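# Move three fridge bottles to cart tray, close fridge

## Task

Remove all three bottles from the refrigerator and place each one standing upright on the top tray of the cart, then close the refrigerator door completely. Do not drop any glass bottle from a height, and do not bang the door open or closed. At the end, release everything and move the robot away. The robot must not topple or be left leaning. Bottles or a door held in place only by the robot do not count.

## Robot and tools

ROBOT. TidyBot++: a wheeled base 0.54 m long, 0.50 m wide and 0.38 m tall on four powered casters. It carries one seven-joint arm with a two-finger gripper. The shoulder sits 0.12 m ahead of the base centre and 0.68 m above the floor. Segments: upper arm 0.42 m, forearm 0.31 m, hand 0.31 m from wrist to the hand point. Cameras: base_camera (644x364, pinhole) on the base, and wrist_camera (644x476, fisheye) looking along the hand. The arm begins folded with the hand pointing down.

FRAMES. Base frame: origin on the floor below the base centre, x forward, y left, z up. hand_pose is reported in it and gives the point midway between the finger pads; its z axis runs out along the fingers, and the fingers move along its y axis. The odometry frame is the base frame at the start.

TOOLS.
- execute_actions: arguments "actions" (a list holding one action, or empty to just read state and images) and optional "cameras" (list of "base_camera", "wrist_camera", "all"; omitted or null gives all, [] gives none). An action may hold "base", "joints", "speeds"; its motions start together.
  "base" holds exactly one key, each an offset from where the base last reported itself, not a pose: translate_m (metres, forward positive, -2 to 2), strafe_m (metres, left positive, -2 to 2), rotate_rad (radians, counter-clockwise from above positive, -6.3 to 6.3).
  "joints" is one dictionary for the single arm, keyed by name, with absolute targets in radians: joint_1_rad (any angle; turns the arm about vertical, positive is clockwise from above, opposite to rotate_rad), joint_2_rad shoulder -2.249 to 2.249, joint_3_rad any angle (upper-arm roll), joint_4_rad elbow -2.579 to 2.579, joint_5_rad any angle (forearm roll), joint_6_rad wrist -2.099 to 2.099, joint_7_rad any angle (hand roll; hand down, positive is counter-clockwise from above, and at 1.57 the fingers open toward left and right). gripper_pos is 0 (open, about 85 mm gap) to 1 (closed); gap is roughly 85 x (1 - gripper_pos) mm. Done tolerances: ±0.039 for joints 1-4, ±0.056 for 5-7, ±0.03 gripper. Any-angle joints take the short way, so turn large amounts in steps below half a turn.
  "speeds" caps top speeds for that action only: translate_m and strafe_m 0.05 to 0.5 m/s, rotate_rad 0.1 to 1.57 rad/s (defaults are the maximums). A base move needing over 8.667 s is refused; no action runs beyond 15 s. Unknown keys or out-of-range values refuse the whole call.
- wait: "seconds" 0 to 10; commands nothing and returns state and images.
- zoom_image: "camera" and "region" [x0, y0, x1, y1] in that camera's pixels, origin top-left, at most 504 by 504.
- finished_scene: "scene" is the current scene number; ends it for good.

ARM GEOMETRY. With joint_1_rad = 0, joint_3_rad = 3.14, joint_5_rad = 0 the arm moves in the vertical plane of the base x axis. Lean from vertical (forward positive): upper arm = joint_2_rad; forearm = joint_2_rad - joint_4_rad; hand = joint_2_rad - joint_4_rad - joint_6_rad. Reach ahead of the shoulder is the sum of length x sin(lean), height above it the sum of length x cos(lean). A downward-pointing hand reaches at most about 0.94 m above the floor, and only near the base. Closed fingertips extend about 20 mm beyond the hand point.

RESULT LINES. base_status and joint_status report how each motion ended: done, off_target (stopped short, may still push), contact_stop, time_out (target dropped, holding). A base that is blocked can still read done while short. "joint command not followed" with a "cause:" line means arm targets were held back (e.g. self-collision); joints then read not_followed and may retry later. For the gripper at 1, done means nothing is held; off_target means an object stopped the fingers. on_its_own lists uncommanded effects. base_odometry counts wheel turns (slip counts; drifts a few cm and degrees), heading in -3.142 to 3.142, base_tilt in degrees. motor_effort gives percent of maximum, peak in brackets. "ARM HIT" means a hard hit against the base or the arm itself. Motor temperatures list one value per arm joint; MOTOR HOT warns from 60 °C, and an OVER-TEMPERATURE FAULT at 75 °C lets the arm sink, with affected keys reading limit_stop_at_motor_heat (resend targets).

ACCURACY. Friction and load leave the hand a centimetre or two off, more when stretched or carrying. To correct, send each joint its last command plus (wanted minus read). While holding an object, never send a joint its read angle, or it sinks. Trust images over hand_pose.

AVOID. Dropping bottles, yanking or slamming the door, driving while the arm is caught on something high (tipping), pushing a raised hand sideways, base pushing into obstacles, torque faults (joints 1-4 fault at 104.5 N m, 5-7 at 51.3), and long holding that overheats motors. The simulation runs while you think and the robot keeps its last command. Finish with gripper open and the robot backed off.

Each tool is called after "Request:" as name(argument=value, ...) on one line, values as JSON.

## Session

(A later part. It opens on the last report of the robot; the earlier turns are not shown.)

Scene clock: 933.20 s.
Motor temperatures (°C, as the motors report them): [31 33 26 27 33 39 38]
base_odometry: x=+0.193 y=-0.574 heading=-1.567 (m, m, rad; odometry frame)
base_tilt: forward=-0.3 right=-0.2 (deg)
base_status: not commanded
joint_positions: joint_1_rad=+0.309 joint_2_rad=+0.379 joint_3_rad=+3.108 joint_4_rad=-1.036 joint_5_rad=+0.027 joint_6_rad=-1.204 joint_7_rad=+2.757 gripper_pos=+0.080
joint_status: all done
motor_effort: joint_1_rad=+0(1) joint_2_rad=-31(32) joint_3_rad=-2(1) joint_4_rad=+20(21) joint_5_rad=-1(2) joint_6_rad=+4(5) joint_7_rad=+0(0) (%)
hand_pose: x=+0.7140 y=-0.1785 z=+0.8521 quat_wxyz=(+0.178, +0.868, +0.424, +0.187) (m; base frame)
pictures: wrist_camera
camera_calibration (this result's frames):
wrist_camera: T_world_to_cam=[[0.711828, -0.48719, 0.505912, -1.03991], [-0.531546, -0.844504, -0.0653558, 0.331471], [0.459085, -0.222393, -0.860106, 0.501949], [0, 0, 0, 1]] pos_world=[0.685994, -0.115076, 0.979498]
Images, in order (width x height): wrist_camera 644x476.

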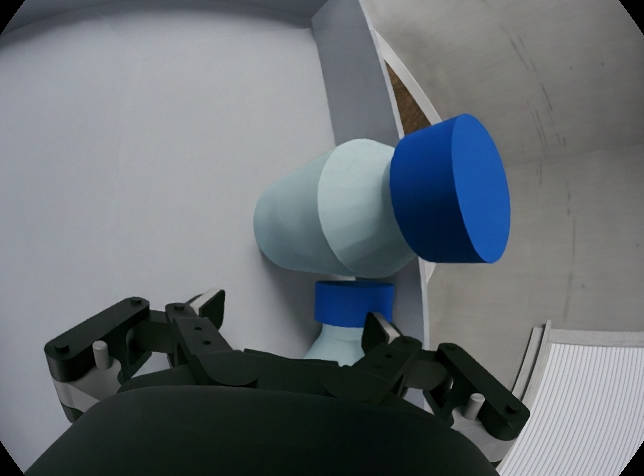

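Request:
execute_actions(actions=[{"joints":{"gripper_pos":1.0}}], cameras=["wrist_camera"])

Scene clock: 940.77 s.
Motor temperatures (°C, as the motors report them): [31 33 26 27 33 39 38]
base_odometry: x=+0.193 y=-0.574 heading=-1.567 (m, m, rad; odometry frame)
base_tilt: forward=-0.3 right=-0.2 (deg)
base_status: not commanded
joint_positions: joint_1_rad=+0.309 joint_2_rad=+0.379 joint_3_rad=+3.108 joint_4_rad=-1.036 joint_5_rad=+0.027 joint_6_rad=-1.204 joint_7_rad=+2.757 gripper_pos=+0.999
joint_status: all done
motor_effort: joint_1_rad=-1(1) joint_2_rad=-31(31) joint_3_rad=-1(1) joint_4_rad=+20(20) joint_5_rad=-1(1) joint_6_rad=+4(4) joint_7_rad=+0(0) (%)
hand_pose: x=+0.7140 y=-0.1785 z=+0.8521 quat_wxyz=(+0.178, +0.868, +0.424, +0.187) (m; base frame)
pictures: wrist_camera
camera_calibration (this result's frames):
wrist_camera: T_world_to_cam=[[0.711828, -0.48719, 0.505912, -1.03991], [-0.531546, -0.844504, -0.0653557, 0.331471], [0.459086, -0.222393, -0.860106, 0.501949], [0, 0, 0, 1]] pos_world=[0.685994, -0.115076, 0.979498]
Images, in order (width x height): wrist_camera 644x476.

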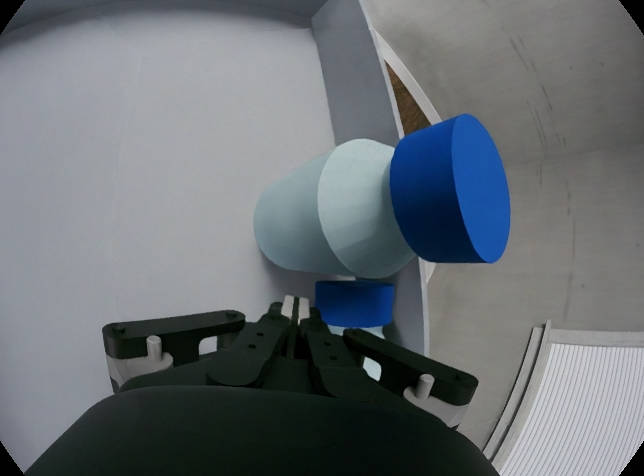

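Request:
execute_actions(actions=[{"joints":{"gripper_pos":0.05}}], cameras=[])

Request:
execute_actions(actions=[{"joints":{"joint_2_rad":0.3602,"joint_4_rad":-1.201,"joint_6_rad":-1.039}}], cameras=[])

Request:
execute_actions(actions=[{"joints":{"gripper_pos":1.0}}], cameras=["wrist_camera"])

Scene clock: 954.73 s.
Motor temperatures (°C, as the motors report them): [31 33 26 27 33 39 38]
base_odometry: x=+0.193 y=-0.574 heading=-1.567 (m, m, rad; odometry frame)
base_tilt: forward=-0.3 right=-0.2 (deg)
base_status: not commanded
joint_positions: joint_1_rad=+0.309 joint_2_rad=+0.379 joint_3_rad=+3.108 joint_4_rad=-1.036 joint_5_rad=+0.027 joint_6_rad=-1.204 joint_7_rad=+2.757 gripper_pos=+0.050
joint_status: all done
motor_effort: joint_1_rad=+0(1) joint_2_rad=-31(31) joint_3_rad=-1(1) joint_4_rad=+20(20) joint_5_rad=-2(1) joint_6_rad=+4(4) joint_7_rad=+0(0) (%)
hand_pose: x=+0.7140 y=-0.1785 z=+0.8521 quat_wxyz=(+0.178, +0.868, +0.424, +0.187) (m; base frame)
pictures: none
No camera images: the call's "cameras" was empty. Leave "cameras" out to get every camera's image.

Scene clock: 955.77 s.
Motor temperatures (°C, as the motors report them): [31 33 26 27 33 39 38]
base_odometry: x=+0.193 y=-0.574 heading=-1.567 (m, m, rad; odometry frame)
base_tilt: forward=-0.3 right=-0.2 (deg)
base_status: not commanded
joint_positions: joint_1_rad=+0.309 joint_2_rad=+0.343 joint_3_rad=+3.107 joint_4_rad=-1.158 joint_5_rad=+0.027 joint_6_rad=-1.065 joint_7_rad=+2.757 gripper_pos=+0.050
joint_status: joint_4_rad off_target (ended at -1.158, target -1.201); the others done
motor_effort: joint_1_rad=-1(3) joint_2_rad=-25(30) joint_3_rad=-2(4) joint_4_rad=+18(20) joint_5_rad=-2(3) joint_6_rad=+4(4) joint_7_rad=+0(0) (%)
hand_pose: x=+0.7172 y=-0.1782 z=+0.8389 quat_wxyz=(+0.195, +0.861, +0.422, +0.206) (m; base frame)
pictures: none
No camera images: the call's "cameras" was empty. Leave "cameras" out to get every camera's image.

Scene clock: 956.87 s.
Motor temperatures (°C, as the motors report them): [31 33 26 27 33 39 38]
base_odometry: x=+0.193 y=-0.574 heading=-1.567 (m, m, rad; odometry frame)
base_tilt: forward=-0.3 right=-0.2 (deg)
base_status: not commanded
joint_positions: joint_1_rad=+0.309 joint_2_rad=+0.360 joint_3_rad=+3.107 joint_4_rad=-1.178 joint_5_rad=+0.027 joint_6_rad=-1.058 joint_7_rad=+2.757 gripper_pos=+0.999
joint_status: all done
motor_effort: joint_1_rad=-1(1) joint_2_rad=-30(31) joint_3_rad=-1(0) joint_4_rad=+20(21) joint_5_rad=-1(1) joint_6_rad=+4(4) joint_7_rad=+0(0) (%)
hand_pose: x=+0.7165 y=-0.1780 z=+0.8198 quat_wxyz=(+0.185, +0.865, +0.424, +0.195) (m; base frame)
pictures: wrist_camera
camera_calibration (this result's frames):
wrist_camera: T_world_to_cam=[[0.702902, -0.480895, 0.524088, -1.0325], [-0.526861, -0.847015, -0.0705867, 0.331614], [0.477855, -0.226506, -0.848734, 0.449575], [0, 0, 0, 1]] pos_world=[0.68563, -0.113811, 0.946098]
Images, in order (width x height): wrist_camera 644x476.

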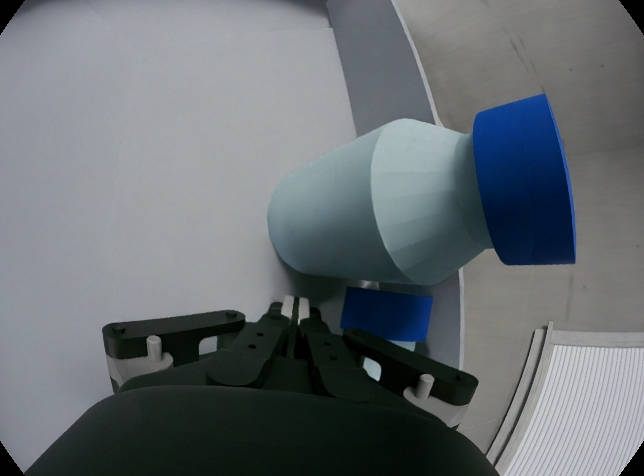

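Request:
execute_actions(actions=[{"joints":{"joint_2_rad":0.4414,"joint_4_rad":-0.673,"joint_6_rad":-1.4856}}], cameras=[])

Request:
execute_actions(actions=[{"joints":{"joint_2_rad":0.5276,"joint_4_rad":-0.6352,"joint_6_rad":-1.437}}], cameras=[])

Request:
execute_actions(actions=[{"joints":{"joint_2_rad":0.4867,"joint_4_rad":-0.8238,"joint_6_rad":-1.2895}}], cameras=[])

Request:
execute_actions(actions=[{"base":{"translate_m":-0.1},"speeds":{"translate_m":0.05}}], cameras=["wrist_camera"])

Scene clock: 978.07 s.
Motor temperatures (°C, as the motors report them): [31 33 26 27 33 39 38]
base_odometry: x=+0.193 y=-0.574 heading=-1.567 (m, m, rad; odometry frame)
base_tilt: forward=-0.3 right=-0.2 (deg)
base_status: not commanded
joint_positions: joint_1_rad=+0.309 joint_2_rad=+0.431 joint_3_rad=+3.107 joint_4_rad=-0.697 joint_5_rad=+0.027 joint_6_rad=-1.454 joint_7_rad=+2.757 gripper_pos=+0.999
joint_status: all done
motor_effort: joint_1_rad=-1(1) joint_2_rad=-31(32) joint_3_rad=-1(2) joint_4_rad=+19(20) joint_5_rad=-1(1) joint_6_rad=+4(4) joint_7_rad=+0(0) (%)
hand_pose: x=+0.7165 y=-0.1817 z=+0.9352 quat_wxyz=(+0.189, +0.866, +0.418, +0.201) (m; base frame)
pictures: none
No camera images: the call's "cameras" was empty. Leave "cameras" out to get every camera's image.

Scene clock: 979.27 s.
Motor temperatures (°C, as the motors report them): [31 33 26 27 33 39 38]
base_odometry: x=+0.193 y=-0.574 heading=-1.567 (m, m, rad; odometry frame)
base_tilt: forward=-0.3 right=-0.1 (deg)
base_status: not commanded
joint_positions: joint_1_rad=+0.309 joint_2_rad=+0.531 joint_3_rad=+3.107 joint_4_rad=-0.660 joint_5_rad=+0.027 joint_6_rad=-1.454 joint_7_rad=+2.757 gripper_pos=+0.999
joint_status: all done
motor_effort: joint_1_rad=-1(0) joint_2_rad=-34(37) joint_3_rad=-1(2) joint_4_rad=+19(20) joint_5_rad=-2(2) joint_6_rad=+4(5) joint_7_rad=+0(1) (%)
hand_pose: x=+0.7436 y=-0.1905 z=+0.8877 quat_wxyz=(+0.168, +0.873, +0.421, +0.179) (m; base frame)
pictures: none
No camera images: the call's "cameras" was empty. Leave "cameras" out to get every camera's image.

Scene clock: 980.43 s.
Motor temperatures (°C, as the motors report them): [31 33 26 27 33 39 38]
base_odometry: x=+0.193 y=-0.574 heading=-1.567 (m, m, rad; odometry frame)
base_tilt: forward=-0.3 right=-0.2 (deg)
base_status: not commanded
joint_positions: joint_1_rad=+0.309 joint_2_rad=+0.489 joint_3_rad=+3.107 joint_4_rad=-0.794 joint_5_rad=+0.026 joint_6_rad=-1.320 joint_7_rad=+2.757 gripper_pos=+0.999
joint_status: all done
motor_effort: joint_1_rad=+0(2) joint_2_rad=-33(34) joint_3_rad=-1(2) joint_4_rad=+19(20) joint_5_rad=-1(0) joint_6_rad=+4(5) joint_7_rad=+0(0) (%)
hand_pose: x=+0.7491 y=-0.1908 z=+0.8752 quat_wxyz=(+0.182, +0.868, +0.420, +0.194) (m; base frame)
pictures: none
No camera images: the call's "cameras" was empty. Leave "cameras" out to get every camera's image.

Scene clock: 982.90 s.
Motor temperatures (°C, as the motors report them): [31 33 26 27 33 39 38]
base_odometry: x=+0.193 y=-0.474 heading=-1.567 (m, m, rad; odometry frame)
base_tilt: forward=-0.3 right=-0.1 (deg)
base_status: done
joint_positions: joint_1_rad=+0.309 joint_2_rad=+0.488 joint_3_rad=+3.107 joint_4_rad=-0.796 joint_5_rad=+0.026 joint_6_rad=-1.318 joint_7_rad=+2.757 gripper_pos=+0.999
joint_status: not commanded
motor_effort: joint_1_rad=+0(0) joint_2_rad=-32(36) joint_3_rad=-2(2) joint_4_rad=+19(20) joint_5_rad=-2(2) joint_6_rad=+4(5) joint_7_rad=+0(0) (%)
hand_pose: x=+0.7490 y=-0.1908 z=+0.8755 quat_wxyz=(+0.182, +0.867, +0.420, +0.194) (m; base frame)
pictures: wrist_camera
camera_calibration (this result's frames):
wrist_camera: T_world_to_cam=[[0.700853, -0.490259, 0.518124, -1.08574], [-0.534312, -0.842042, -0.0740066, 0.351371], [0.472564, -0.224972, -0.852098, 0.485642], [0, 0, 0, 1]] pos_world=[0.719191, -0.127171, 1.00237]
Images, in order (width x height): wrist_camera 644x476.

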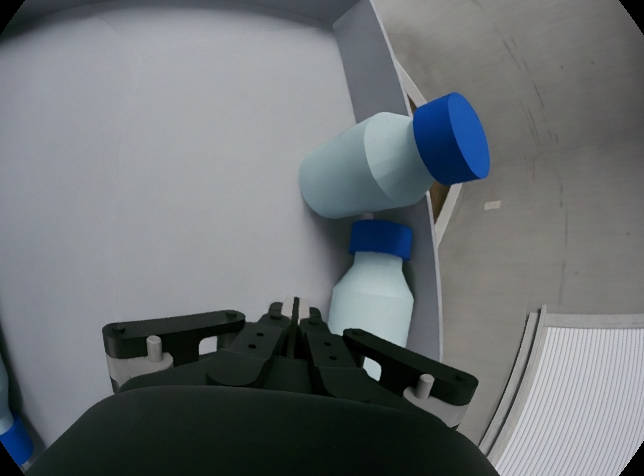

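Request:
execute_actions(actions=[{"base":{"translate_m":0.1},"speeds":{"translate_m":0.1},"joints":{"joint_1_rad":0.36,"joint_2_rad":0.6127,"joint_4_rad":-0.4795,"joint_6_rad":-1.508,"gripper_pos":0.0}}], cameras=["wrist_camera"])

Scene clock: 1005.53 s.
Motor temperatures (°C, as the motors report them): [31 34 26 27 33 39 38]
base_odometry: x=+0.193 y=-0.574 heading=-1.567 (m, m, rad; odometry frame)
base_tilt: forward=-0.3 right=-0.2 (deg)
base_status: done
joint_positions: joint_1_rad=+0.335 joint_2_rad=+0.607 joint_3_rad=+3.107 joint_4_rad=-0.504 joint_5_rad=+0.026 joint_6_rad=-1.475 joint_7_rad=+2.757 gripper_pos=+0.000
joint_status: all done
motor_effort: joint_1_rad=-1(4) joint_2_rad=-36(36) joint_3_rad=-1(3) joint_4_rad=+19(21) joint_5_rad=-1(2) joint_6_rad=+5(5) joint_7_rad=+1(0) (%)
hand_pose: x=+0.7690 y=-0.2177 z=+0.9023 quat_wxyz=(+0.189, +0.872, +0.405, +0.198) (m; base frame)
pictures: wrist_camera
camera_calibration (this result's frames):
wrist_camera: T_world_to_cam=[[0.676431, -0.512331, 0.52911, -1.12279], [-0.559547, -0.82462, -0.0831278, 0.372783], [0.478903, -0.239831, -0.844472, 0.47795], [0, 0, 0, 1]] pos_world=[0.739188, -0.153208, 1.02868]
Images, in order (width x height): wrist_camera 644x476.

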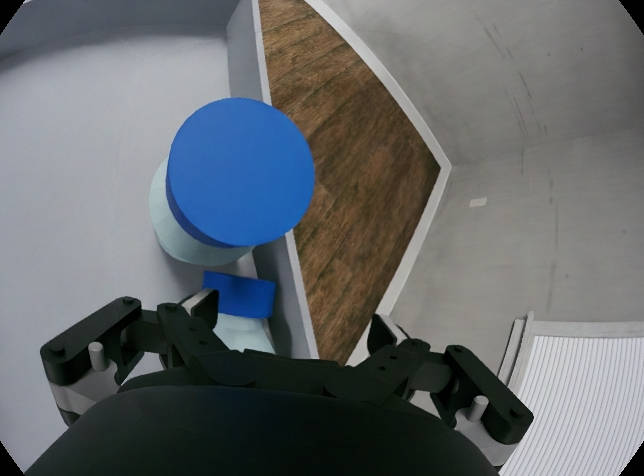

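Request:
execute_actions(actions=[{"joints":{"joint_1_rad":0.31,"joint_2_rad":0.5276,"joint_4_rad":-0.6352,"joint_6_rad":-1.437}}], cameras=[])

Request:
execute_actions(actions=[{"joints":{"joint_2_rad":0.4627,"joint_4_rad":-1.0106,"joint_6_rad":-1.1267}}], cameras=["wrist_camera"])

Scene clock: 1021.27 s.
Motor temperatures (°C, as the motors report them): [31 34 26 27 33 39 38]
base_odometry: x=+0.193 y=-0.574 heading=-1.567 (m, m, rad; odometry frame)
base_tilt: forward=-0.3 right=-0.1 (deg)
base_status: not commanded
joint_positions: joint_1_rad=+0.332 joint_2_rad=+0.533 joint_3_rad=+3.107 joint_4_rad=-0.609 joint_5_rad=+0.026 joint_6_rad=-1.470 joint_7_rad=+2.757 gripper_pos=+0.000
joint_status: all done
motor_effort: joint_1_rad=-1(0) joint_2_rad=-34(37) joint_3_rad=-1(2) joint_4_rad=+19(20) joint_5_rad=-1(1) joint_6_rad=+4(4) joint_7_rad=+1(0) (%)
hand_pose: x=+0.7425 y=-0.2060 z=+0.9065 quat_wxyz=(+0.181, +0.874, +0.409, +0.189) (m; base frame)
pictures: none
No camera images: the call's "cameras" was empty. Leave "cameras" out to get every camera's image.

Scene clock: 1022.83 s.
Motor temperatures (°C, as the motors report them): [31 34 26 27 33 39 38]
base_odometry: x=+0.193 y=-0.574 heading=-1.567 (m, m, rad; odometry frame)
base_tilt: forward=-0.3 right=-0.2 (deg)
base_status: not commanded
joint_positions: joint_1_rad=+0.332 joint_2_rad=+0.465 joint_3_rad=+3.107 joint_4_rad=-0.982 joint_5_rad=+0.026 joint_6_rad=-1.157 joint_7_rad=+2.757 gripper_pos=+0.000
joint_status: all done
motor_effort: joint_1_rad=-1(1) joint_2_rad=-33(36) joint_3_rad=-1(2) joint_4_rad=+20(21) joint_5_rad=-2(2) joint_6_rad=+4(4) joint_7_rad=+0(0) (%)
hand_pose: x=+0.7463 y=-0.2040 z=+0.8296 quat_wxyz=(+0.184, +0.871, +0.413, +0.192) (m; base frame)
pictures: wrist_camera
camera_calibration (this result's frames):
wrist_camera: T_world_to_cam=[[0.692906, -0.502403, 0.517177, -1.06229], [-0.549683, -0.832262, -0.0720303, 0.347189], [0.466615, -0.234373, -0.852842, 0.448049], [0, 0, 0, 1]] pos_world=[0.717849, -0.139737, 0.956517]
Images, in order (width x height): wrist_camera 644x476.

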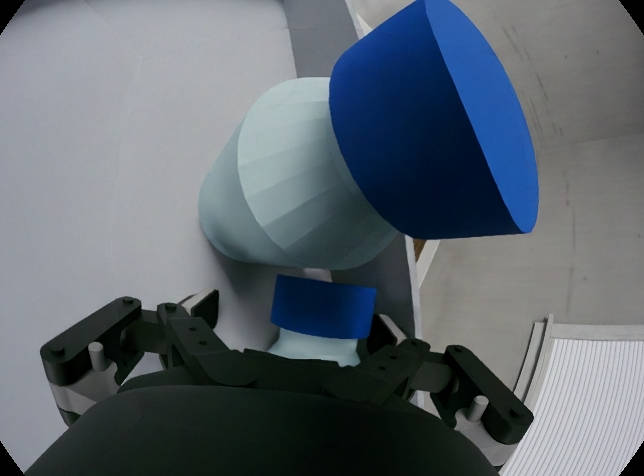

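Fingers are now straddling the bottle. Close.

Request:
execute_actions(actions=[{"joints":{"gripper_pos":1.0}}], cameras=[])

Scene clock: 1028.33 s.
Motor temperatures (°C, as the motors report them): [31 34 26 27 33 39 38]
base_odometry: x=+0.193 y=-0.574 heading=-1.567 (m, m, rad; odometry frame)
base_tilt: forward=-0.3 right=-0.2 (deg)
base_status: not commanded
joint_positions: joint_1_rad=+0.332 joint_2_rad=+0.463 joint_3_rad=+3.107 joint_4_rad=-0.983 joint_5_rad=+0.026 joint_6_rad=-1.152 joint_7_rad=+2.757 gripper_pos=+0.433
joint_status: gripper_pos off_target (ended at +0.433, target +1.000)
motor_effort: joint_1_rad=-2(1) joint_2_rad=-31(34) joint_3_rad=-2(3) joint_4_rad=+19(21) joint_5_rad=-2(2) joint_6_rad=+4(6) joint_7_rad=+0(0) (%)
hand_pose: x=+0.7471 y=-0.2042 z=+0.8315 quat_wxyz=(+0.186, +0.871, +0.412, +0.194) (m; base frame)
pictures: none
No camera images: the call's "cameras" was empty. Leave "cameras" out to get every camera's image.

Request:
execute_actions(actions=[{"joints":{"joint_2_rad":0.42,"joint_4_rad":-0.65,"joint_6_rad":-1.4856}}], cameras=[])

Request:
execute_actions(actions=[{"joints":{"joint_7_rad":1.57}}], cameras=[])

Request:
execute_actions(actions=[{"joints":{"joint_1_rad":0.5,"joint_2_rad":0.1,"joint_4_rad":-1.5,"joint_6_rad":0.03}}], cameras=["wrist_camera"])

Scene clock: 1044.13 s.
Motor temperatures (°C, as the motors report them): [31 34 26 27 33 39 38]
base_odometry: x=+0.193 y=-0.574 heading=-1.567 (m, m, rad; odometry frame)
base_tilt: forward=-0.3 right=-0.2 (deg)
base_status: not commanded
joint_positions: joint_1_rad=+0.332 joint_2_rad=+0.445 joint_3_rad=+3.107 joint_4_rad=-0.691 joint_5_rad=+0.026 joint_6_rad=-1.468 joint_7_rad=+2.757 gripper_pos=+0.433
joint_status: joint_4_rad off_target (ended at -0.691, target -0.650); the others done
motor_effort: joint_1_rad=+0(2) joint_2_rad=-37(42) joint_3_rad=-1(2) joint_4_rad=+23(26) joint_5_rad=-1(0) joint_6_rad=+6(7) joint_7_rad=+0(0) (%)
hand_pose: x=+0.7129 y=-0.1953 z=+0.9267 quat_wxyz=(+0.184, +0.873, +0.409, +0.191) (m; base frame)
pictures: none
No camera images: the call's "cameras" was empty. Leave "cameras" out to get every camera's image.

Scene clock: 1045.57 s.
Motor temperatures (°C, as the motors report them): [31 34 26 27 33 39 38]
base_odometry: x=+0.193 y=-0.574 heading=-1.567 (m, m, rad; odometry frame)
base_tilt: forward=-0.2 right=-0.2 (deg)
base_status: not commanded
joint_positions: joint_1_rad=+0.332 joint_2_rad=+0.445 joint_3_rad=+3.107 joint_4_rad=-0.691 joint_5_rad=+0.026 joint_6_rad=-1.468 joint_7_rad=+1.593 gripper_pos=+0.433
joint_status: all done
motor_effort: joint_1_rad=+0(0) joint_2_rad=-36(37) joint_3_rad=-1(2) joint_4_rad=+22(23) joint_5_rad=-2(1) joint_6_rad=+6(6) joint_7_rad=+0(1) (%)
hand_pose: x=+0.7129 y=-0.1953 z=+0.9267 quat_wxyz=(+0.049, +0.954, -0.138, +0.261) (m; base frame)
pictures: none
No camera images: the call's "cameras" was empty. Leave "cameras" out to get every camera's image.

Scene clock: 1047.80 s.
Motor temperatures (°C, as the motors report them): [31 34 26 27 33 39 38]
base_odometry: x=+0.193 y=-0.574 heading=-1.567 (m, m, rad; odometry frame)
base_tilt: forward=-0.3 right=-0.2 (deg)
base_status: not commanded
joint_positions: joint_1_rad=+0.474 joint_2_rad=+0.137 joint_3_rad=+3.107 joint_4_rad=-1.504 joint_5_rad=+0.026 joint_6_rad=-0.028 joint_7_rad=+1.593 gripper_pos=+0.433
joint_status: joint_6_rad off_target (ended at -0.028, target +0.030); the others done
motor_effort: joint_1_rad=-1(2) joint_2_rad=-31(36) joint_3_rad=-1(1) joint_4_rad=+29(29) joint_5_rad=-2(0) joint_6_rad=+13(13) joint_7_rad=+0(0) (%)
hand_pose: x=+0.7341 y=-0.2906 z=+1.0466 quat_wxyz=(+0.161, +0.726, -0.146, +0.652) (m; base frame)
pictures: wrist_camera
camera_calibration (this result's frames):
wrist_camera: T_world_to_cam=[[-0.432313, -0.889281, 0.149282, -0.110974], [-0.21141, -0.0609806, -0.975493, 1.20546], [0.876591, -0.453279, -0.16164, -0.469579], [0, 0, 0, 1]] pos_world=[0.618498, -0.238028, 1.11658]
Images, in order (width x height): wrist_camera 644x476.

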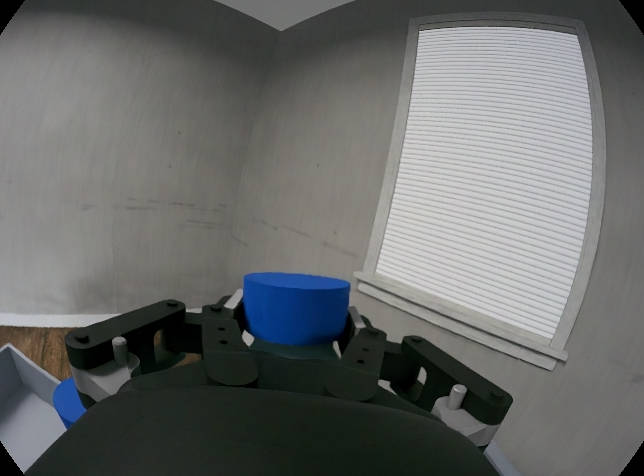

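Request:
execute_actions(actions=[{"joints":{"joint_1_rad":0.5,"joint_2_rad":0.2815,"joint_4_rad":-1.8073,"joint_6_rad":0.56}}], cameras=[])

Request:
execute_actions(actions=[{"joints":{"joint_2_rad":0.32,"joint_4_rad":-1.86,"joint_6_rad":0.65}}], cameras=[])

Scene clock: 1058.83 s.
Motor temperatures (°C, as the motors report them): [31 34 26 27 33 39 38]
base_odometry: x=+0.193 y=-0.574 heading=-1.567 (m, m, rad; odometry frame)
base_tilt: forward=-0.3 right=-0.1 (deg)
base_status: not commanded
joint_positions: joint_1_rad=+0.478 joint_2_rad=+0.243 joint_3_rad=+3.107 joint_4_rad=-1.769 joint_5_rad=+0.026 joint_6_rad=+0.545 joint_7_rad=+1.593 gripper_pos=+0.433
joint_status: all done
motor_effort: joint_1_rad=-1(3) joint_2_rad=-23(31) joint_3_rad=-2(3) joint_4_rad=+19(28) joint_5_rad=+0(0) joint_6_rad=+6(13) joint_7_rad=+1(1) (%)
hand_pose: x=+0.7474 y=-0.2958 z=+0.9887 quat_wxyz=(+0.173, +0.656, -0.131, +0.723) (m; base frame)
pictures: none
No camera images: the call's "cameras" was empty. Leave "cameras" out to get every camera's image.

Scene clock: 1059.60 s.
Motor temperatures (°C, as the motors report them): [31 34 26 27 33 39 38]
base_odometry: x=+0.193 y=-0.574 heading=-1.567 (m, m, rad; odometry frame)
base_tilt: forward=-0.2 right=-0.1 (deg)
base_status: not commanded
joint_positions: joint_1_rad=+0.479 joint_2_rad=+0.262 joint_3_rad=+3.107 joint_4_rad=-1.806 joint_5_rad=+0.026 joint_6_rad=+0.656 joint_7_rad=+1.593 gripper_pos=+0.433
joint_status: joint_2_rad off_target (ended at +0.262, target +0.320); joint_4_rad off_target (ended at -1.806, target -1.860); the others done
motor_effort: joint_1_rad=-2(2) joint_2_rad=-19(22) joint_3_rad=-2(2) joint_4_rad=+16(19) joint_5_rad=-1(0) joint_6_rad=+3(6) joint_7_rad=+1(0) (%)
hand_pose: x=+0.7451 y=-0.2950 z=+0.9880 quat_wxyz=(+0.176, +0.636, -0.127, +0.741) (m; base frame)
pictures: none
No camera images: the call's "cameras" was empty. Leave "cameras" out to get every camera's image.

Request:
execute_actions(actions=[{"joints":{"joint_1_rad":0.5,"joint_2_rad":0.0,"joint_4_rad":-1.35,"joint_6_rad":-0.5}}], cameras=["wrist_camera"])

Scene clock: 1070.27 s.
Motor temperatures (°C, as the motors report them): [31 34 26 27 33 39 38]
base_odometry: x=+0.193 y=-0.574 heading=-1.567 (m, m, rad; odometry frame)
base_tilt: forward=-0.3 right=-0.1 (deg)
base_status: not commanded
joint_positions: joint_1_rad=+0.479 joint_2_rad=+0.023 joint_3_rad=+3.107 joint_4_rad=-1.399 joint_5_rad=+0.026 joint_6_rad=-0.498 joint_7_rad=+1.593 gripper_pos=+0.433
joint_status: joint_4_rad off_target (ended at -1.399, target -1.350); the others done
motor_effort: joint_1_rad=+0(1) joint_2_rad=-26(33) joint_3_rad=-1(1) joint_4_rad=+28(29) joint_5_rad=-2(1) joint_6_rad=+12(14) joint_7_rad=+0(1) (%)
hand_pose: x=+0.6713 y=-0.2655 z=+1.0423 quat_wxyz=(+0.144, +0.802, -0.166, +0.555) (m; base frame)
pictures: wrist_camera
camera_calibration (this result's frames):
wrist_camera: T_world_to_cam=[[-0.410641, -0.899004, 0.152206, -0.135356], [-0.428016, 0.0426637, -0.902764, 1.28663], [0.805094, -0.435858, -0.402307, -0.100296], [0, 0, 0, 1]] pos_world=[0.575861, -0.220292, 1.14177]
Images, in order (width x height): wrist_camera 644x476.

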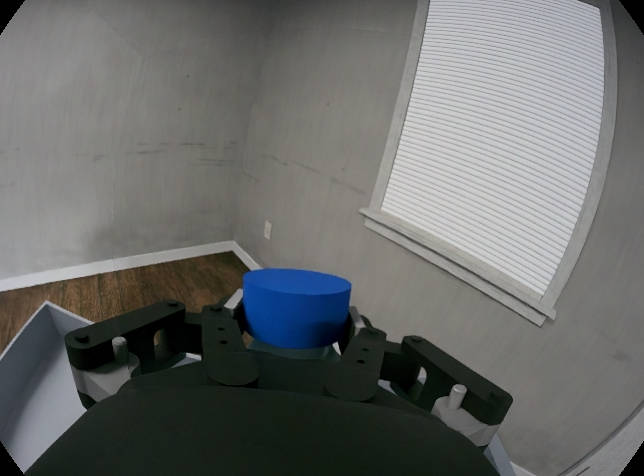

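Request:
execute_actions(actions=[{"joints":{"joint_1_rad":0.35,"joint_2_rad":0.0441,"joint_4_rad":-2.03,"joint_6_rad":0.54}}], cameras=[])

Request:
execute_actions(actions=[{"joints":{"joint_2_rad":0.1036,"joint_4_rad":-2.118,"joint_6_rad":0.69}}], cameras=[])

Scene clock: 1091.53 s.
Motor temperatures (°C, as the motors report them): [31 34 26 28 33 39 38]
base_odometry: x=+0.193 y=-0.574 heading=-1.567 (m, m, rad; odometry frame)
base_tilt: forward=-0.3 right=-0.2 (deg)
base_status: not commanded
joint_positions: joint_1_rad=+0.376 joint_2_rad=+0.067 joint_3_rad=+3.107 joint_4_rad=-2.034 joint_5_rad=+0.026 joint_6_rad=+0.479 joint_7_rad=+1.593 gripper_pos=+0.433
joint_status: joint_6_rad off_target (ended at +0.479, target +0.540); the others done
motor_effort: joint_1_rad=+0(2) joint_2_rad=-26(28) joint_3_rad=-1(2) joint_4_rad=+26(29) joint_5_rad=-2(1) joint_6_rad=+13(13) joint_7_rad=+0(1) (%)
hand_pose: x=+0.6951 y=-0.1997 z=+0.9271 quat_wxyz=(+0.127, +0.717, -0.103, +0.677) (m; base frame)
pictures: none
No camera images: the call's "cameras" was empty. Leave "cameras" out to get every camera's image.

Scene clock: 1092.40 s.
Motor temperatures (°C, as the motors report them): [31 34 26 28 33 39 38]
base_odometry: x=+0.193 y=-0.574 heading=-1.567 (m, m, rad; odometry frame)
base_tilt: forward=-0.3 right=-0.2 (deg)
base_status: not commanded
joint_positions: joint_1_rad=+0.376 joint_2_rad=+0.103 joint_3_rad=+3.107 joint_4_rad=-2.104 joint_5_rad=+0.026 joint_6_rad=+0.649 joint_7_rad=+1.593 gripper_pos=+0.433
joint_status: all done
motor_effort: joint_1_rad=-1(2) joint_2_rad=-22(26) joint_3_rad=-2(2) joint_4_rad=+22(26) joint_5_rad=-2(1) joint_6_rad=+10(13) joint_7_rad=+0(1) (%)
hand_pose: x=+0.6927 y=-0.1980 z=+0.9179 quat_wxyz=(+0.129, +0.695, -0.100, +0.700) (m; base frame)
pictures: none
No camera images: the call's "cameras" was empty. Leave "cameras" out to get every camera's image.

Request:
execute_actions(actions=[{"joints":{"gripper_pos":0.0}}], cameras=[])

Request:
execute_actions(actions=[{"joints":{"joint_2_rad":-0.1,"joint_4_rad":-1.75,"joint_6_rad":0.08}}], cameras=[])

Request:
execute_actions(actions=[{"joints":{"joint_1_rad":0.3,"joint_2_rad":0.0,"joint_4_rad":-1.35,"joint_6_rad":-1.0},"base":{"translate_m":-0.25}}], cameras=["wrist_camera"])

Scene clock: 1101.90 s.
Motor temperatures (°C, as the motors report them): [31 34 26 28 33 39 38]
base_odometry: x=+0.193 y=-0.574 heading=-1.567 (m, m, rad; odometry frame)
base_tilt: forward=-0.3 right=-0.2 (deg)
base_status: not commanded
joint_positions: joint_1_rad=+0.374 joint_2_rad=+0.103 joint_3_rad=+3.107 joint_4_rad=-2.104 joint_5_rad=+0.026 joint_6_rad=+0.657 joint_7_rad=+1.593 gripper_pos=+0.000
joint_status: all done
motor_effort: joint_1_rad=+0(1) joint_2_rad=-21(23) joint_3_rad=-1(2) joint_4_rad=+20(22) joint_5_rad=-1(0) joint_6_rad=+9(10) joint_7_rad=+0(0) (%)
hand_pose: x=+0.6931 y=-0.1967 z=+0.9206 quat_wxyz=(+0.129, +0.692, -0.099, +0.703) (m; base frame)
pictures: none
No camera images: the call's "cameras" was empty. Leave "cameras" out to get every camera's image.

Scene clock: 1103.43 s.
Motor temperatures (°C, as the motors report them): [31 33 26 28 33 39 38]
base_odometry: x=+0.193 y=-0.574 heading=-1.567 (m, m, rad; odometry frame)
base_tilt: forward=-0.3 right=-0.1 (deg)
base_status: not commanded
joint_positions: joint_1_rad=+0.374 joint_2_rad=-0.101 joint_3_rad=+3.107 joint_4_rad=-1.770 joint_5_rad=+0.026 joint_6_rad=+0.112 joint_7_rad=+1.593 gripper_pos=+0.000
joint_status: all done
motor_effort: joint_1_rad=+0(1) joint_2_rad=-17(22) joint_3_rad=-1(0) joint_4_rad=+23(23) joint_5_rad=-2(2) joint_6_rad=+9(9) joint_7_rad=+0(0) (%)
hand_pose: x=+0.6683 y=-0.1899 z=+1.0738 quat_wxyz=(+0.137, +0.695, -0.099, +0.698) (m; base frame)
pictures: none
No camera images: the call's "cameras" was empty. Leave "cameras" out to get every camera's image.

Scene clock: 1105.53 s.
Motor temperatures (°C, as the motors report them): [31 33 26 28 33 39 38]
base_odometry: x=+0.192 y=-0.324 heading=-1.567 (m, m, rad; odometry frame)
base_tilt: forward=-0.3 right=-0.2 (deg)
base_status: done
joint_positions: joint_1_rad=+0.327 joint_2_rad=-0.008 joint_3_rad=+3.107 joint_4_rad=-1.376 joint_5_rad=+0.026 joint_6_rad=-0.976 joint_7_rad=+1.593 gripper_pos=+0.000
joint_status: all done
motor_effort: joint_1_rad=-1(1) joint_2_rad=-19(20) joint_3_rad=-1(1) joint_4_rad=+21(23) joint_5_rad=-1(1) joint_6_rad=+6(8) joint_7_rad=+0(0) (%)
hand_pose: x=+0.6219 y=-0.1569 z=+0.9484 quat_wxyz=(+0.074, +0.914, -0.121, +0.381) (m; base frame)
pictures: wrist_camera
camera_calibration (this result's frames):
wrist_camera: T_world_to_cam=[[-0.223515, -0.965436, 0.134067, -0.153302], [-0.750242, 0.0826, -0.655983, 1.14872], [0.622236, -0.247204, -0.742774, 0.415223], [0, 0, 0, 1]] pos_world=[0.569184, -0.140242, 1.08251]
Images, in order (width x height): wrist_camera 644x476.

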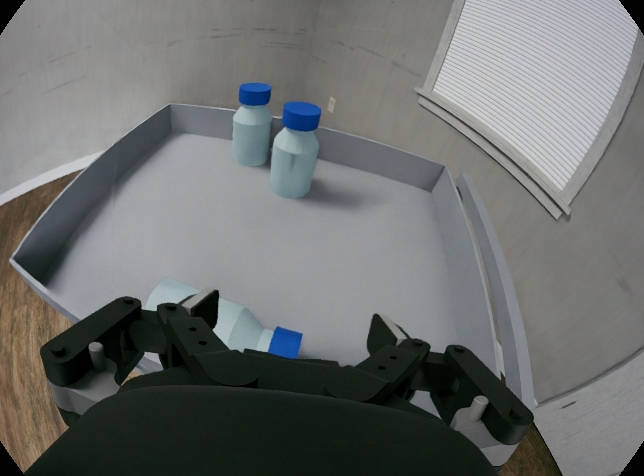

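Request:
execute_actions(actions=[{"joints":{"joint_1_rad":0.257,"joint_2_rad":0.4502,"joint_4_rad":-0.6009,"joint_6_rad":-1.749,"joint_7_rad":2.8}}], cameras=["wrist_camera"])

Scene clock: 1121.33 s.
Motor temperatures (°C, as the motors report them): [31 33 26 28 33 39 38]
base_odometry: x=+0.192 y=-0.324 heading=-1.567 (m, m, rad; odometry frame)
base_tilt: forward=-0.3 right=-0.2 (deg)
base_status: not commanded
joint_positions: joint_1_rad=+0.284 joint_2_rad=+0.444 joint_3_rad=+3.107 joint_4_rad=-0.629 joint_5_rad=+0.026 joint_6_rad=-1.718 joint_7_rad=+2.759 gripper_pos=+0.000
joint_status: all done
motor_effort: joint_1_rad=-1(1) joint_2_rad=-30(32) joint_3_rad=-1(1) joint_4_rad=+17(21) joint_5_rad=-2(1) joint_6_rad=+3(6) joint_7_rad=+0(0) (%)
hand_pose: x=+0.6619 y=-0.1509 z=+0.9198 quat_wxyz=(+0.119, +0.881, +0.439, +0.128) (m; base frame)
pictures: wrist_camera
camera_calibration (this result's frames):
wrist_camera: T_world_to_cam=[[0.791061, -0.496764, 0.356999, -0.940636], [-0.52467, -0.851031, -0.0216101, 0.285739], [0.314552, -0.170212, -0.933855, 0.761609], [0, 0, 0, 1]] pos_world=[0.654454, -0.0944662, 1.05321]
Images, in order (width x height): wrist_camera 644x476.

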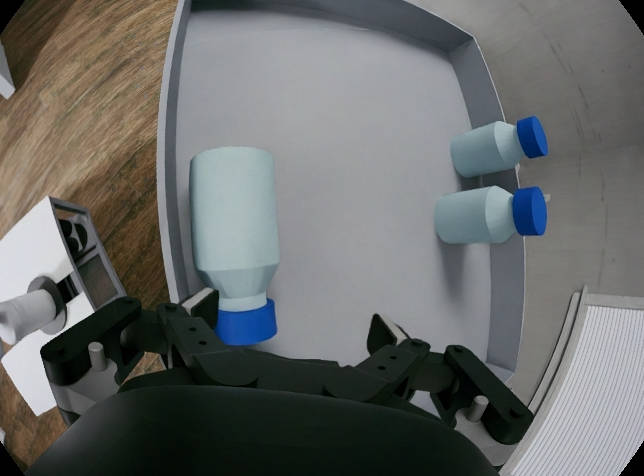

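Request:
execute_actions(actions=[{"joints":{"joint_2_rad":0.3412,"joint_4_rad":-0.7748,"joint_6_rad":-1.684}}], cameras=[])

Request:
execute_actions(actions=[{"joints":{"joint_2_rad":0.2679,"joint_4_rad":-1.1833,"joint_6_rad":-1.3488}}], cameras=["wrist_camera"])

Scene clock: 1136.27 s.
Motor temperatures (°C, as the motors report them): [31 33 26 28 33 39 38]
base_odometry: x=+0.192 y=-0.324 heading=-1.567 (m, m, rad; odometry frame)
base_tilt: forward=-0.3 right=-0.2 (deg)
base_status: not commanded
joint_positions: joint_1_rad=+0.284 joint_2_rad=+0.343 joint_3_rad=+3.107 joint_4_rad=-0.748 joint_5_rad=+0.026 joint_6_rad=-1.717 joint_7_rad=+2.759 gripper_pos=+0.000
joint_status: all done
motor_effort: joint_1_rad=-1(0) joint_2_rad=-27(33) joint_3_rad=-1(2) joint_4_rad=+17(18) joint_5_rad=-1(2) joint_6_rad=+3(4) joint_7_rad=+0(0) (%)
hand_pose: x=+0.6221 y=-0.1392 z=+0.9290 quat_wxyz=(+0.114, +0.882, +0.441, +0.120) (m; base frame)
pictures: none
No camera images: the call's "cameras" was empty. Leave "cameras" out to get every camera's image.

Scene clock: 1137.83 s.
Motor temperatures (°C, as the motors report them): [31 33 26 28 33 39 38]
base_odometry: x=+0.192 y=-0.324 heading=-1.567 (m, m, rad; odometry frame)
base_tilt: forward=-0.3 right=-0.1 (deg)
base_status: not commanded
joint_positions: joint_1_rad=+0.284 joint_2_rad=+0.280 joint_3_rad=+3.107 joint_4_rad=-1.158 joint_5_rad=+0.026 joint_6_rad=-1.380 joint_7_rad=+2.759 gripper_pos=+0.000
joint_status: all done
motor_effort: joint_1_rad=-1(1) joint_2_rad=-26(28) joint_3_rad=-1(1) joint_4_rad=+19(19) joint_5_rad=-1(2) joint_6_rad=+3(3) joint_7_rad=+0(1) (%)
hand_pose: x=+0.6267 y=-0.1385 z=+0.8328 quat_wxyz=(+0.112, +0.881, +0.446, +0.115) (m; base frame)
pictures: wrist_camera
camera_calibration (this result's frames):
wrist_camera: T_world_to_cam=[[0.806394, -0.487783, 0.334361, -0.864986], [-0.515818, -0.856679, -0.00574573, 0.256439], [0.289243, -0.167836, -0.942428, 0.716928], [0, 0, 0, 1]] pos_world=[0.622429, -0.0819127, 0.966344]
Images, in order (width x height): wrist_camera 644x476.

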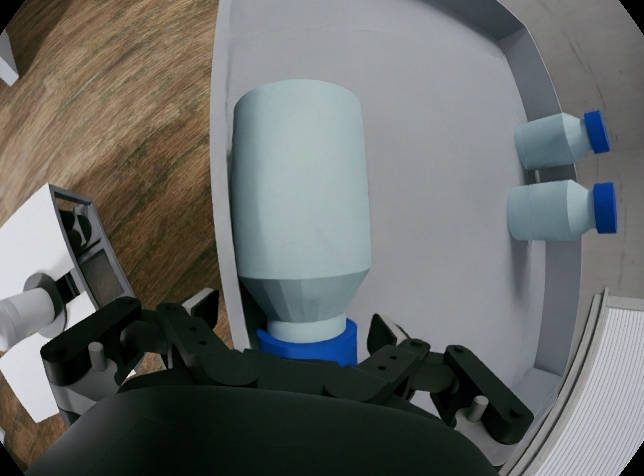

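Request:
execute_actions(actions=[{"joints":{"joint_2_rad":0.3412,"joint_4_rad":-0.7748,"joint_6_rad":-1.684}}], cameras=[])

Request:
execute_actions(actions=[{"base":{"translate_m":0.025},"joints":{"gripper_pos":0.15}}], cameras=[])

Request:
execute_actions(actions=[{"joints":{"joint_2_rad":0.2679,"joint_4_rad":-1.1833,"joint_6_rad":-1.3488}}], cameras=["wrist_camera"])

Scene clock: 1150.20 s.
Motor temperatures (°C, as the motors report them): [31 33 26 28 33 39 38]
base_odometry: x=+0.192 y=-0.324 heading=-1.567 (m, m, rad; odometry frame)
base_tilt: forward=-0.3 right=-0.1 (deg)
base_status: not commanded
joint_positions: joint_1_rad=+0.283 joint_2_rad=+0.331 joint_3_rad=+3.107 joint_4_rad=-0.798 joint_5_rad=+0.026 joint_6_rad=-1.653 joint_7_rad=+2.759 gripper_pos=+0.000
joint_status: all done
motor_effort: joint_1_rad=-1(0) joint_2_rad=-27(28) joint_3_rad=-2(1) joint_4_rad=+18(22) joint_5_rad=-1(1) joint_6_rad=+3(8) joint_7_rad=+0(0) (%)
hand_pose: x=+0.6300 y=-0.1402 z=+0.9230 quat_wxyz=(+0.123, +0.879, +0.441, +0.130) (m; base frame)
pictures: none
No camera images: the call's "cameras" was empty. Leave "cameras" out to get every camera's image.

Scene clock: 1151.00 s.
Motor temperatures (°C, as the motors report them): [31 33 26 28 33 39 38]
base_odometry: x=+0.192 y=-0.349 heading=-1.567 (m, m, rad; odometry frame)
base_tilt: forward=-0.3 right=-0.2 (deg)
base_status: done
joint_positions: joint_1_rad=+0.279 joint_2_rad=+0.344 joint_3_rad=+3.107 joint_4_rad=-0.798 joint_5_rad=+0.026 joint_6_rad=-1.654 joint_7_rad=+2.759 gripper_pos=+0.150
joint_status: all done
motor_effort: joint_1_rad=-1(3) joint_2_rad=-28(30) joint_3_rad=-1(2) joint_4_rad=+18(19) joint_5_rad=-1(1) joint_6_rad=+3(3) joint_7_rad=+0(0) (%)
hand_pose: x=+0.6333 y=-0.1392 z=+0.9156 quat_wxyz=(+0.118, +0.880, +0.443, +0.125) (m; base frame)
pictures: none
No camera images: the call's "cameras" was empty. Leave "cameras" out to get every camera's image.

Scene clock: 1152.63 s.
Motor temperatures (°C, as the motors report them): [31 33 26 28 33 39 38]
base_odometry: x=+0.192 y=-0.349 heading=-1.567 (m, m, rad; odometry frame)
base_tilt: forward=-0.3 right=-0.1 (deg)
base_status: not commanded
joint_positions: joint_1_rad=+0.279 joint_2_rad=+0.253 joint_3_rad=+3.108 joint_4_rad=-1.133 joint_5_rad=+0.027 joint_6_rad=-1.358 joint_7_rad=+2.760 gripper_pos=+0.150
joint_status: joint_4_rad off_target (ended at -1.133, target -1.183); the others done
motor_effort: joint_1_rad=-1(5) joint_2_rad=-21(28) joint_3_rad=-1(6) joint_4_rad=+13(18) joint_5_rad=-1(8) joint_6_rad=+0(5) joint_7_rad=+1(0) (%)
hand_pose: x=+0.6354 y=-0.1384 z=+0.8605 quat_wxyz=(+0.137, +0.874, +0.444, +0.143) (m; base frame)
pictures: wrist_camera
camera_calibration (this result's frames):
wrist_camera: T_world_to_cam=[[0.7818, -0.476538, 0.402119, -0.922378], [-0.510675, -0.859393, -0.025584, 0.274578], [0.35777, -0.185351, -0.91523, 0.671113], [0, 0, 0, 1]] pos_world=[0.621231, -0.0791862, 0.992153]
Images, in order (width x height): wrist_camera 644x476.

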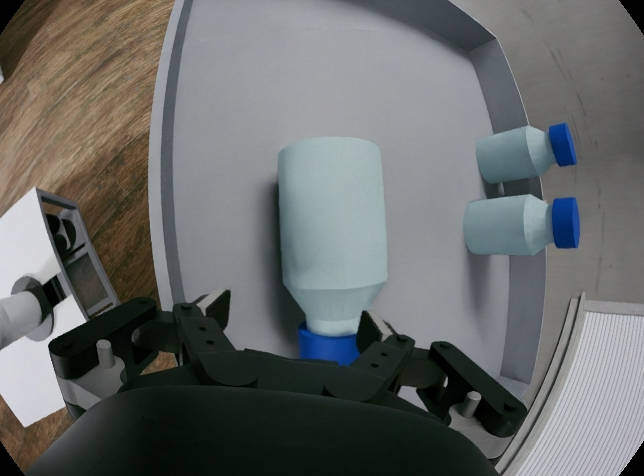

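Request:
execute_actions(actions=[{"base":{"translate_m":0.02},"joints":{"joint_2_rad":0.3412,"joint_4_rad":-0.7748,"joint_6_rad":-1.684,"gripper_pos":0.0}}], cameras=[])

Request:
execute_actions(actions=[{"joints":{"joint_2_rad":0.2679,"joint_4_rad":-1.1833,"joint_6_rad":-1.3488}}], cameras=[])

Request:
execute_actions(actions=[{"joints":{"gripper_pos":1.0}}], cameras=["wrist_camera"])

Scene clock: 1166.07 s.
Motor temperatures (°C, as the motors report them): [31 33 26 28 33 39 38]
base_odometry: x=+0.192 y=-0.369 heading=-1.567 (m, m, rad; odometry frame)
base_tilt: forward=-0.3 right=-0.2 (deg)
base_status: done
joint_positions: joint_1_rad=+0.277 joint_2_rad=+0.331 joint_3_rad=+3.108 joint_4_rad=-0.798 joint_5_rad=+0.027 joint_6_rad=-1.653 joint_7_rad=+2.760 gripper_pos=+0.000
joint_status: all done
motor_effort: joint_1_rad=-1(3) joint_2_rad=-27(28) joint_3_rad=-1(2) joint_4_rad=+18(21) joint_5_rad=-2(2) joint_6_rad=+3(4) joint_7_rad=+0(0) (%)
hand_pose: x=+0.6308 y=-0.1377 z=+0.9230 quat_wxyz=(+0.123, +0.878, +0.443, +0.130) (m; base frame)
pictures: none
No camera images: the call's "cameras" was empty. Leave "cameras" out to get every camera's image.

Scene clock: 1167.67 s.
Motor temperatures (°C, as the motors report them): [31 33 26 28 33 39 38]
base_odometry: x=+0.192 y=-0.369 heading=-1.567 (m, m, rad; odometry frame)
base_tilt: forward=-0.2 right=-0.1 (deg)
base_status: not commanded
joint_positions: joint_1_rad=+0.277 joint_2_rad=+0.251 joint_3_rad=+3.108 joint_4_rad=-1.139 joint_5_rad=+0.027 joint_6_rad=-1.375 joint_7_rad=+2.760 gripper_pos=+0.000
joint_status: joint_4_rad off_target (ended at -1.139, target -1.183); the others done
motor_effort: joint_1_rad=-1(0) joint_2_rad=-23(27) joint_3_rad=-1(2) joint_4_rad=+17(20) joint_5_rad=-1(0) joint_6_rad=+2(3) joint_7_rad=+0(0) (%)
hand_pose: x=+0.6291 y=-0.1355 z=+0.8569 quat_wxyz=(+0.130, +0.875, +0.446, +0.135) (m; base frame)
pictures: none
No camera images: the call's "cameras" was empty. Leave "cameras" out to get every camera's image.

Scene clock: 1168.77 s.
Motor temperatures (°C, as the motors report them): [31 33 26 28 33 39 38]
base_odometry: x=+0.192 y=-0.369 heading=-1.567 (m, m, rad; odometry frame)
base_tilt: forward=-0.3 right=-0.1 (deg)
base_status: not commanded
joint_positions: joint_1_rad=+0.277 joint_2_rad=+0.268 joint_3_rad=+3.108 joint_4_rad=-1.159 joint_5_rad=+0.027 joint_6_rad=-1.375 joint_7_rad=+2.760 gripper_pos=+0.999
joint_status: all done
motor_effort: joint_1_rad=+0(1) joint_2_rad=-26(27) joint_3_rad=-1(2) joint_4_rad=+20(20) joint_5_rad=-2(0) joint_6_rad=+3(4) joint_7_rad=+0(0) (%)
hand_pose: x=+0.6271 y=-0.1350 z=+0.8392 quat_wxyz=(+0.118, +0.878, +0.448, +0.121) (m; base frame)
pictures: wrist_camera
camera_calibration (this result's frames):
wrist_camera: T_world_to_cam=[[0.804573, -0.480349, 0.349179, -0.876019], [-0.509679, -0.860316, -0.00910109, 0.258119], [0.304776, -0.170647, -0.937012, 0.708704], [0, 0, 0, 1]] pos_world=[0.620383, -0.0777931, 0.972301]
Images, in order (width x height): wrist_camera 644x476.

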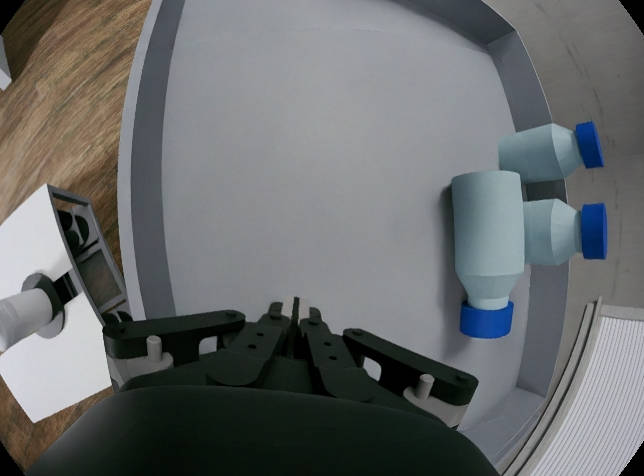

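Request:
execute_actions(actions=[{"joints":{"joint_2_rad":0.3412,"joint_4_rad":-0.7748,"joint_6_rad":-1.684,"gripper_pos":0.0}}], cameras=[])

Request:
execute_actions(actions=[{"base":{"translate_m":0.2},"joints":{"joint_1_rad":0.5,"joint_7_rad":2.97}}], cameras=["wrist_camera"])

Scene clock: 1182.50 s.
Motor temperatures (°C, as the motors report them): [31 33 26 28 33 39 38]
base_odometry: x=+0.192 y=-0.369 heading=-1.567 (m, m, rad; odometry frame)
base_tilt: forward=-0.4 right=-0.2 (deg)
base_status: not commanded
joint_positions: joint_1_rad=+0.277 joint_2_rad=+0.329 joint_3_rad=+3.108 joint_4_rad=-0.799 joint_5_rad=+0.027 joint_6_rad=-1.653 joint_7_rad=+2.760 gripper_pos=+0.000
joint_status: all done
motor_effort: joint_1_rad=-1(1) joint_2_rad=-27(27) joint_3_rad=-1(2) joint_4_rad=+18(20) joint_5_rad=-1(1) joint_6_rad=+3(4) joint_7_rad=+0(0) (%)
hand_pose: x=+0.6303 y=-0.1375 z=+0.9236 quat_wxyz=(+0.124, +0.878, +0.443, +0.130) (m; base frame)
pictures: none
No camera images: the call's "cameras" was empty. Leave "cameras" out to get every camera's image.

Scene clock: 1184.20 s.
Motor temperatures (°C, as the motors report them): [31 33 26 28 33 39 38]
base_odometry: x=+0.193 y=-0.569 heading=-1.567 (m, m, rad; odometry frame)
base_tilt: forward=-0.3 right=-0.2 (deg)
base_status: done
joint_positions: joint_1_rad=+0.487 joint_2_rad=+0.344 joint_3_rad=+3.108 joint_4_rad=-0.798 joint_5_rad=+0.027 joint_6_rad=-1.655 joint_7_rad=+2.927 gripper_pos=+0.000
joint_status: all done
motor_effort: joint_1_rad=-1(3) joint_2_rad=-27(30) joint_3_rad=-1(3) joint_4_rad=+17(19) joint_5_rad=-1(2) joint_6_rad=+3(3) joint_7_rad=+0(0) (%)
hand_pose: x=+0.5931 y=-0.2425 z=+0.9154 quat_wxyz=(+0.139, +0.889, +0.425, +0.100) (m; base frame)
pictures: wrist_camera
camera_calibration (this result's frames):
wrist_camera: T_world_to_cam=[[0.780326, -0.511038, 0.360461, -0.930354], [-0.560504, -0.827151, 0.0406989, 0.141592], [0.277357, -0.233798, -0.931886, 0.7684], [0, 0, 0, 1]] pos_world=[0.59222, -0.178677, 1.04566]
Images, in order (width x height): wrist_camera 644x476.

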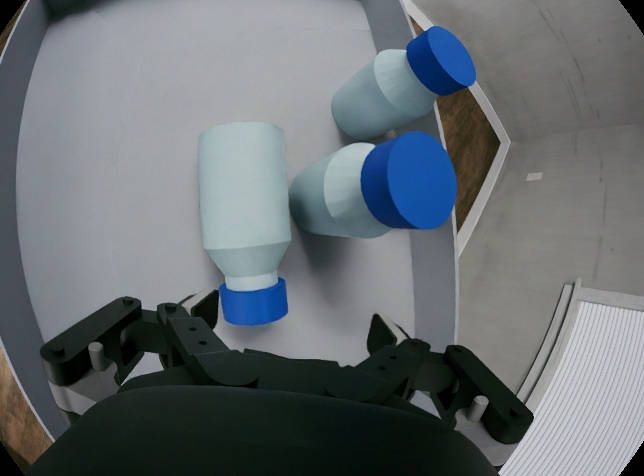

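Request:
execute_actions(actions=[{"base":{"translate_m":-0.03}}], cameras=[])

Request:
execute_actions(actions=[{"joints":{"joint_2_rad":0.2679,"joint_4_rad":-1.1833,"joint_6_rad":-1.3488}}], cameras=["wrist_camera"])

Scene clock: 1193.30 s.
Motor temperatures (°C, as the motors report them): [31 33 26 28 33 39 38]
base_odometry: x=+0.193 y=-0.538 heading=-1.568 (m, m, rad; odometry frame)
base_tilt: forward=-0.3 right=-0.2 (deg)
base_status: done
joint_positions: joint_1_rad=+0.487 joint_2_rad=+0.337 joint_3_rad=+3.108 joint_4_rad=-0.798 joint_5_rad=+0.027 joint_6_rad=-1.656 joint_7_rad=+2.927 gripper_pos=+0.000
joint_status: not commanded
motor_effort: joint_1_rad=-1(2) joint_2_rad=-27(30) joint_3_rad=-1(2) joint_4_rad=+18(19) joint_5_rad=-1(2) joint_6_rad=+3(3) joint_7_rad=+0(0) (%)
hand_pose: x=+0.5914 y=-0.2421 z=+0.9194 quat_wxyz=(+0.142, +0.888, +0.424, +0.102) (m; base frame)
pictures: none
No camera images: the call's "cameras" was empty. Leave "cameras" out to get every camera's image.

Scene clock: 1194.87 s.
Motor temperatures (°C, as the motors report them): [31 33 26 28 33 39 38]
base_odometry: x=+0.193 y=-0.538 heading=-1.568 (m, m, rad; odometry frame)
base_tilt: forward=-0.3 right=-0.1 (deg)
base_status: not commanded
joint_positions: joint_1_rad=+0.487 joint_2_rad=+0.280 joint_3_rad=+3.108 joint_4_rad=-1.159 joint_5_rad=+0.027 joint_6_rad=-1.381 joint_7_rad=+2.927 gripper_pos=+0.000
joint_status: all done
motor_effort: joint_1_rad=+0(1) joint_2_rad=-26(27) joint_3_rad=-1(2) joint_4_rad=+19(19) joint_5_rad=+0(1) joint_6_rad=+3(3) joint_7_rad=+0(1) (%)
hand_pose: x=+0.5878 y=-0.2385 z=+0.8325 quat_wxyz=(+0.132, +0.889, +0.429, +0.092) (m; base frame)
pictures: wrist_camera
camera_calibration (this result's frames):
wrist_camera: T_world_to_cam=[[0.791302, -0.507531, 0.340959, -0.883629], [-0.553742, -0.831322, 0.0476769, 0.134514], [0.259249, -0.22653, -0.938868, 0.711682], [0, 0, 0, 1]] pos_world=[0.589201, -0.175427, 0.963044]
Images, in order (width x height): wrist_camera 644x476.

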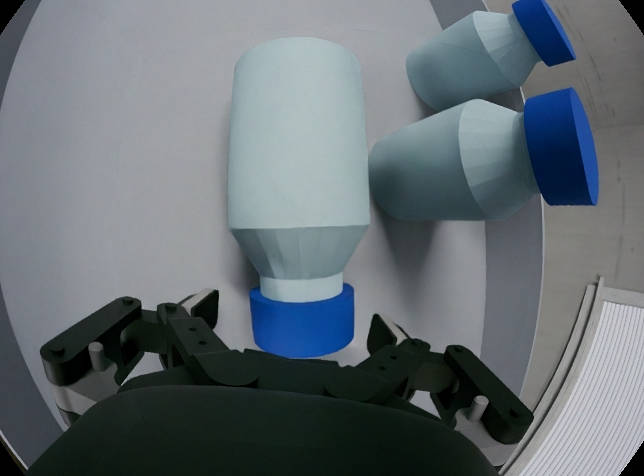

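Request:
execute_actions(actions=[{"joints":{"gripper_pos":1.0}}], cameras=[])

Scene clock: 1203.03 s.
Motor temperatures (°C, as the motors report them): [31 33 26 28 33 39 38]
base_odometry: x=+0.193 y=-0.539 heading=-1.568 (m, m, rad; odometry frame)
base_tilt: forward=-0.3 right=-0.2 (deg)
base_status: not commanded
joint_positions: joint_1_rad=+0.487 joint_2_rad=+0.276 joint_3_rad=+3.108 joint_4_rad=-1.161 joint_5_rad=+0.027 joint_6_rad=-1.379 joint_7_rad=+2.928 gripper_pos=+0.427
joint_status: gripper_pos off_target (ended at +0.427, target +1.000)
motor_effort: joint_1_rad=-1(3) joint_2_rad=-27(28) joint_3_rad=-2(3) joint_4_rad=+19(21) joint_5_rad=-2(5) joint_6_rad=+2(5) joint_7_rad=+0(0) (%)
hand_pose: x=+0.5872 y=-0.2382 z=+0.8338 quat_wxyz=(+0.133, +0.888, +0.430, +0.093) (m; base frame)
pictures: none
No camera images: the call's "cameras" was empty. Leave "cameras" out to get every camera's image.


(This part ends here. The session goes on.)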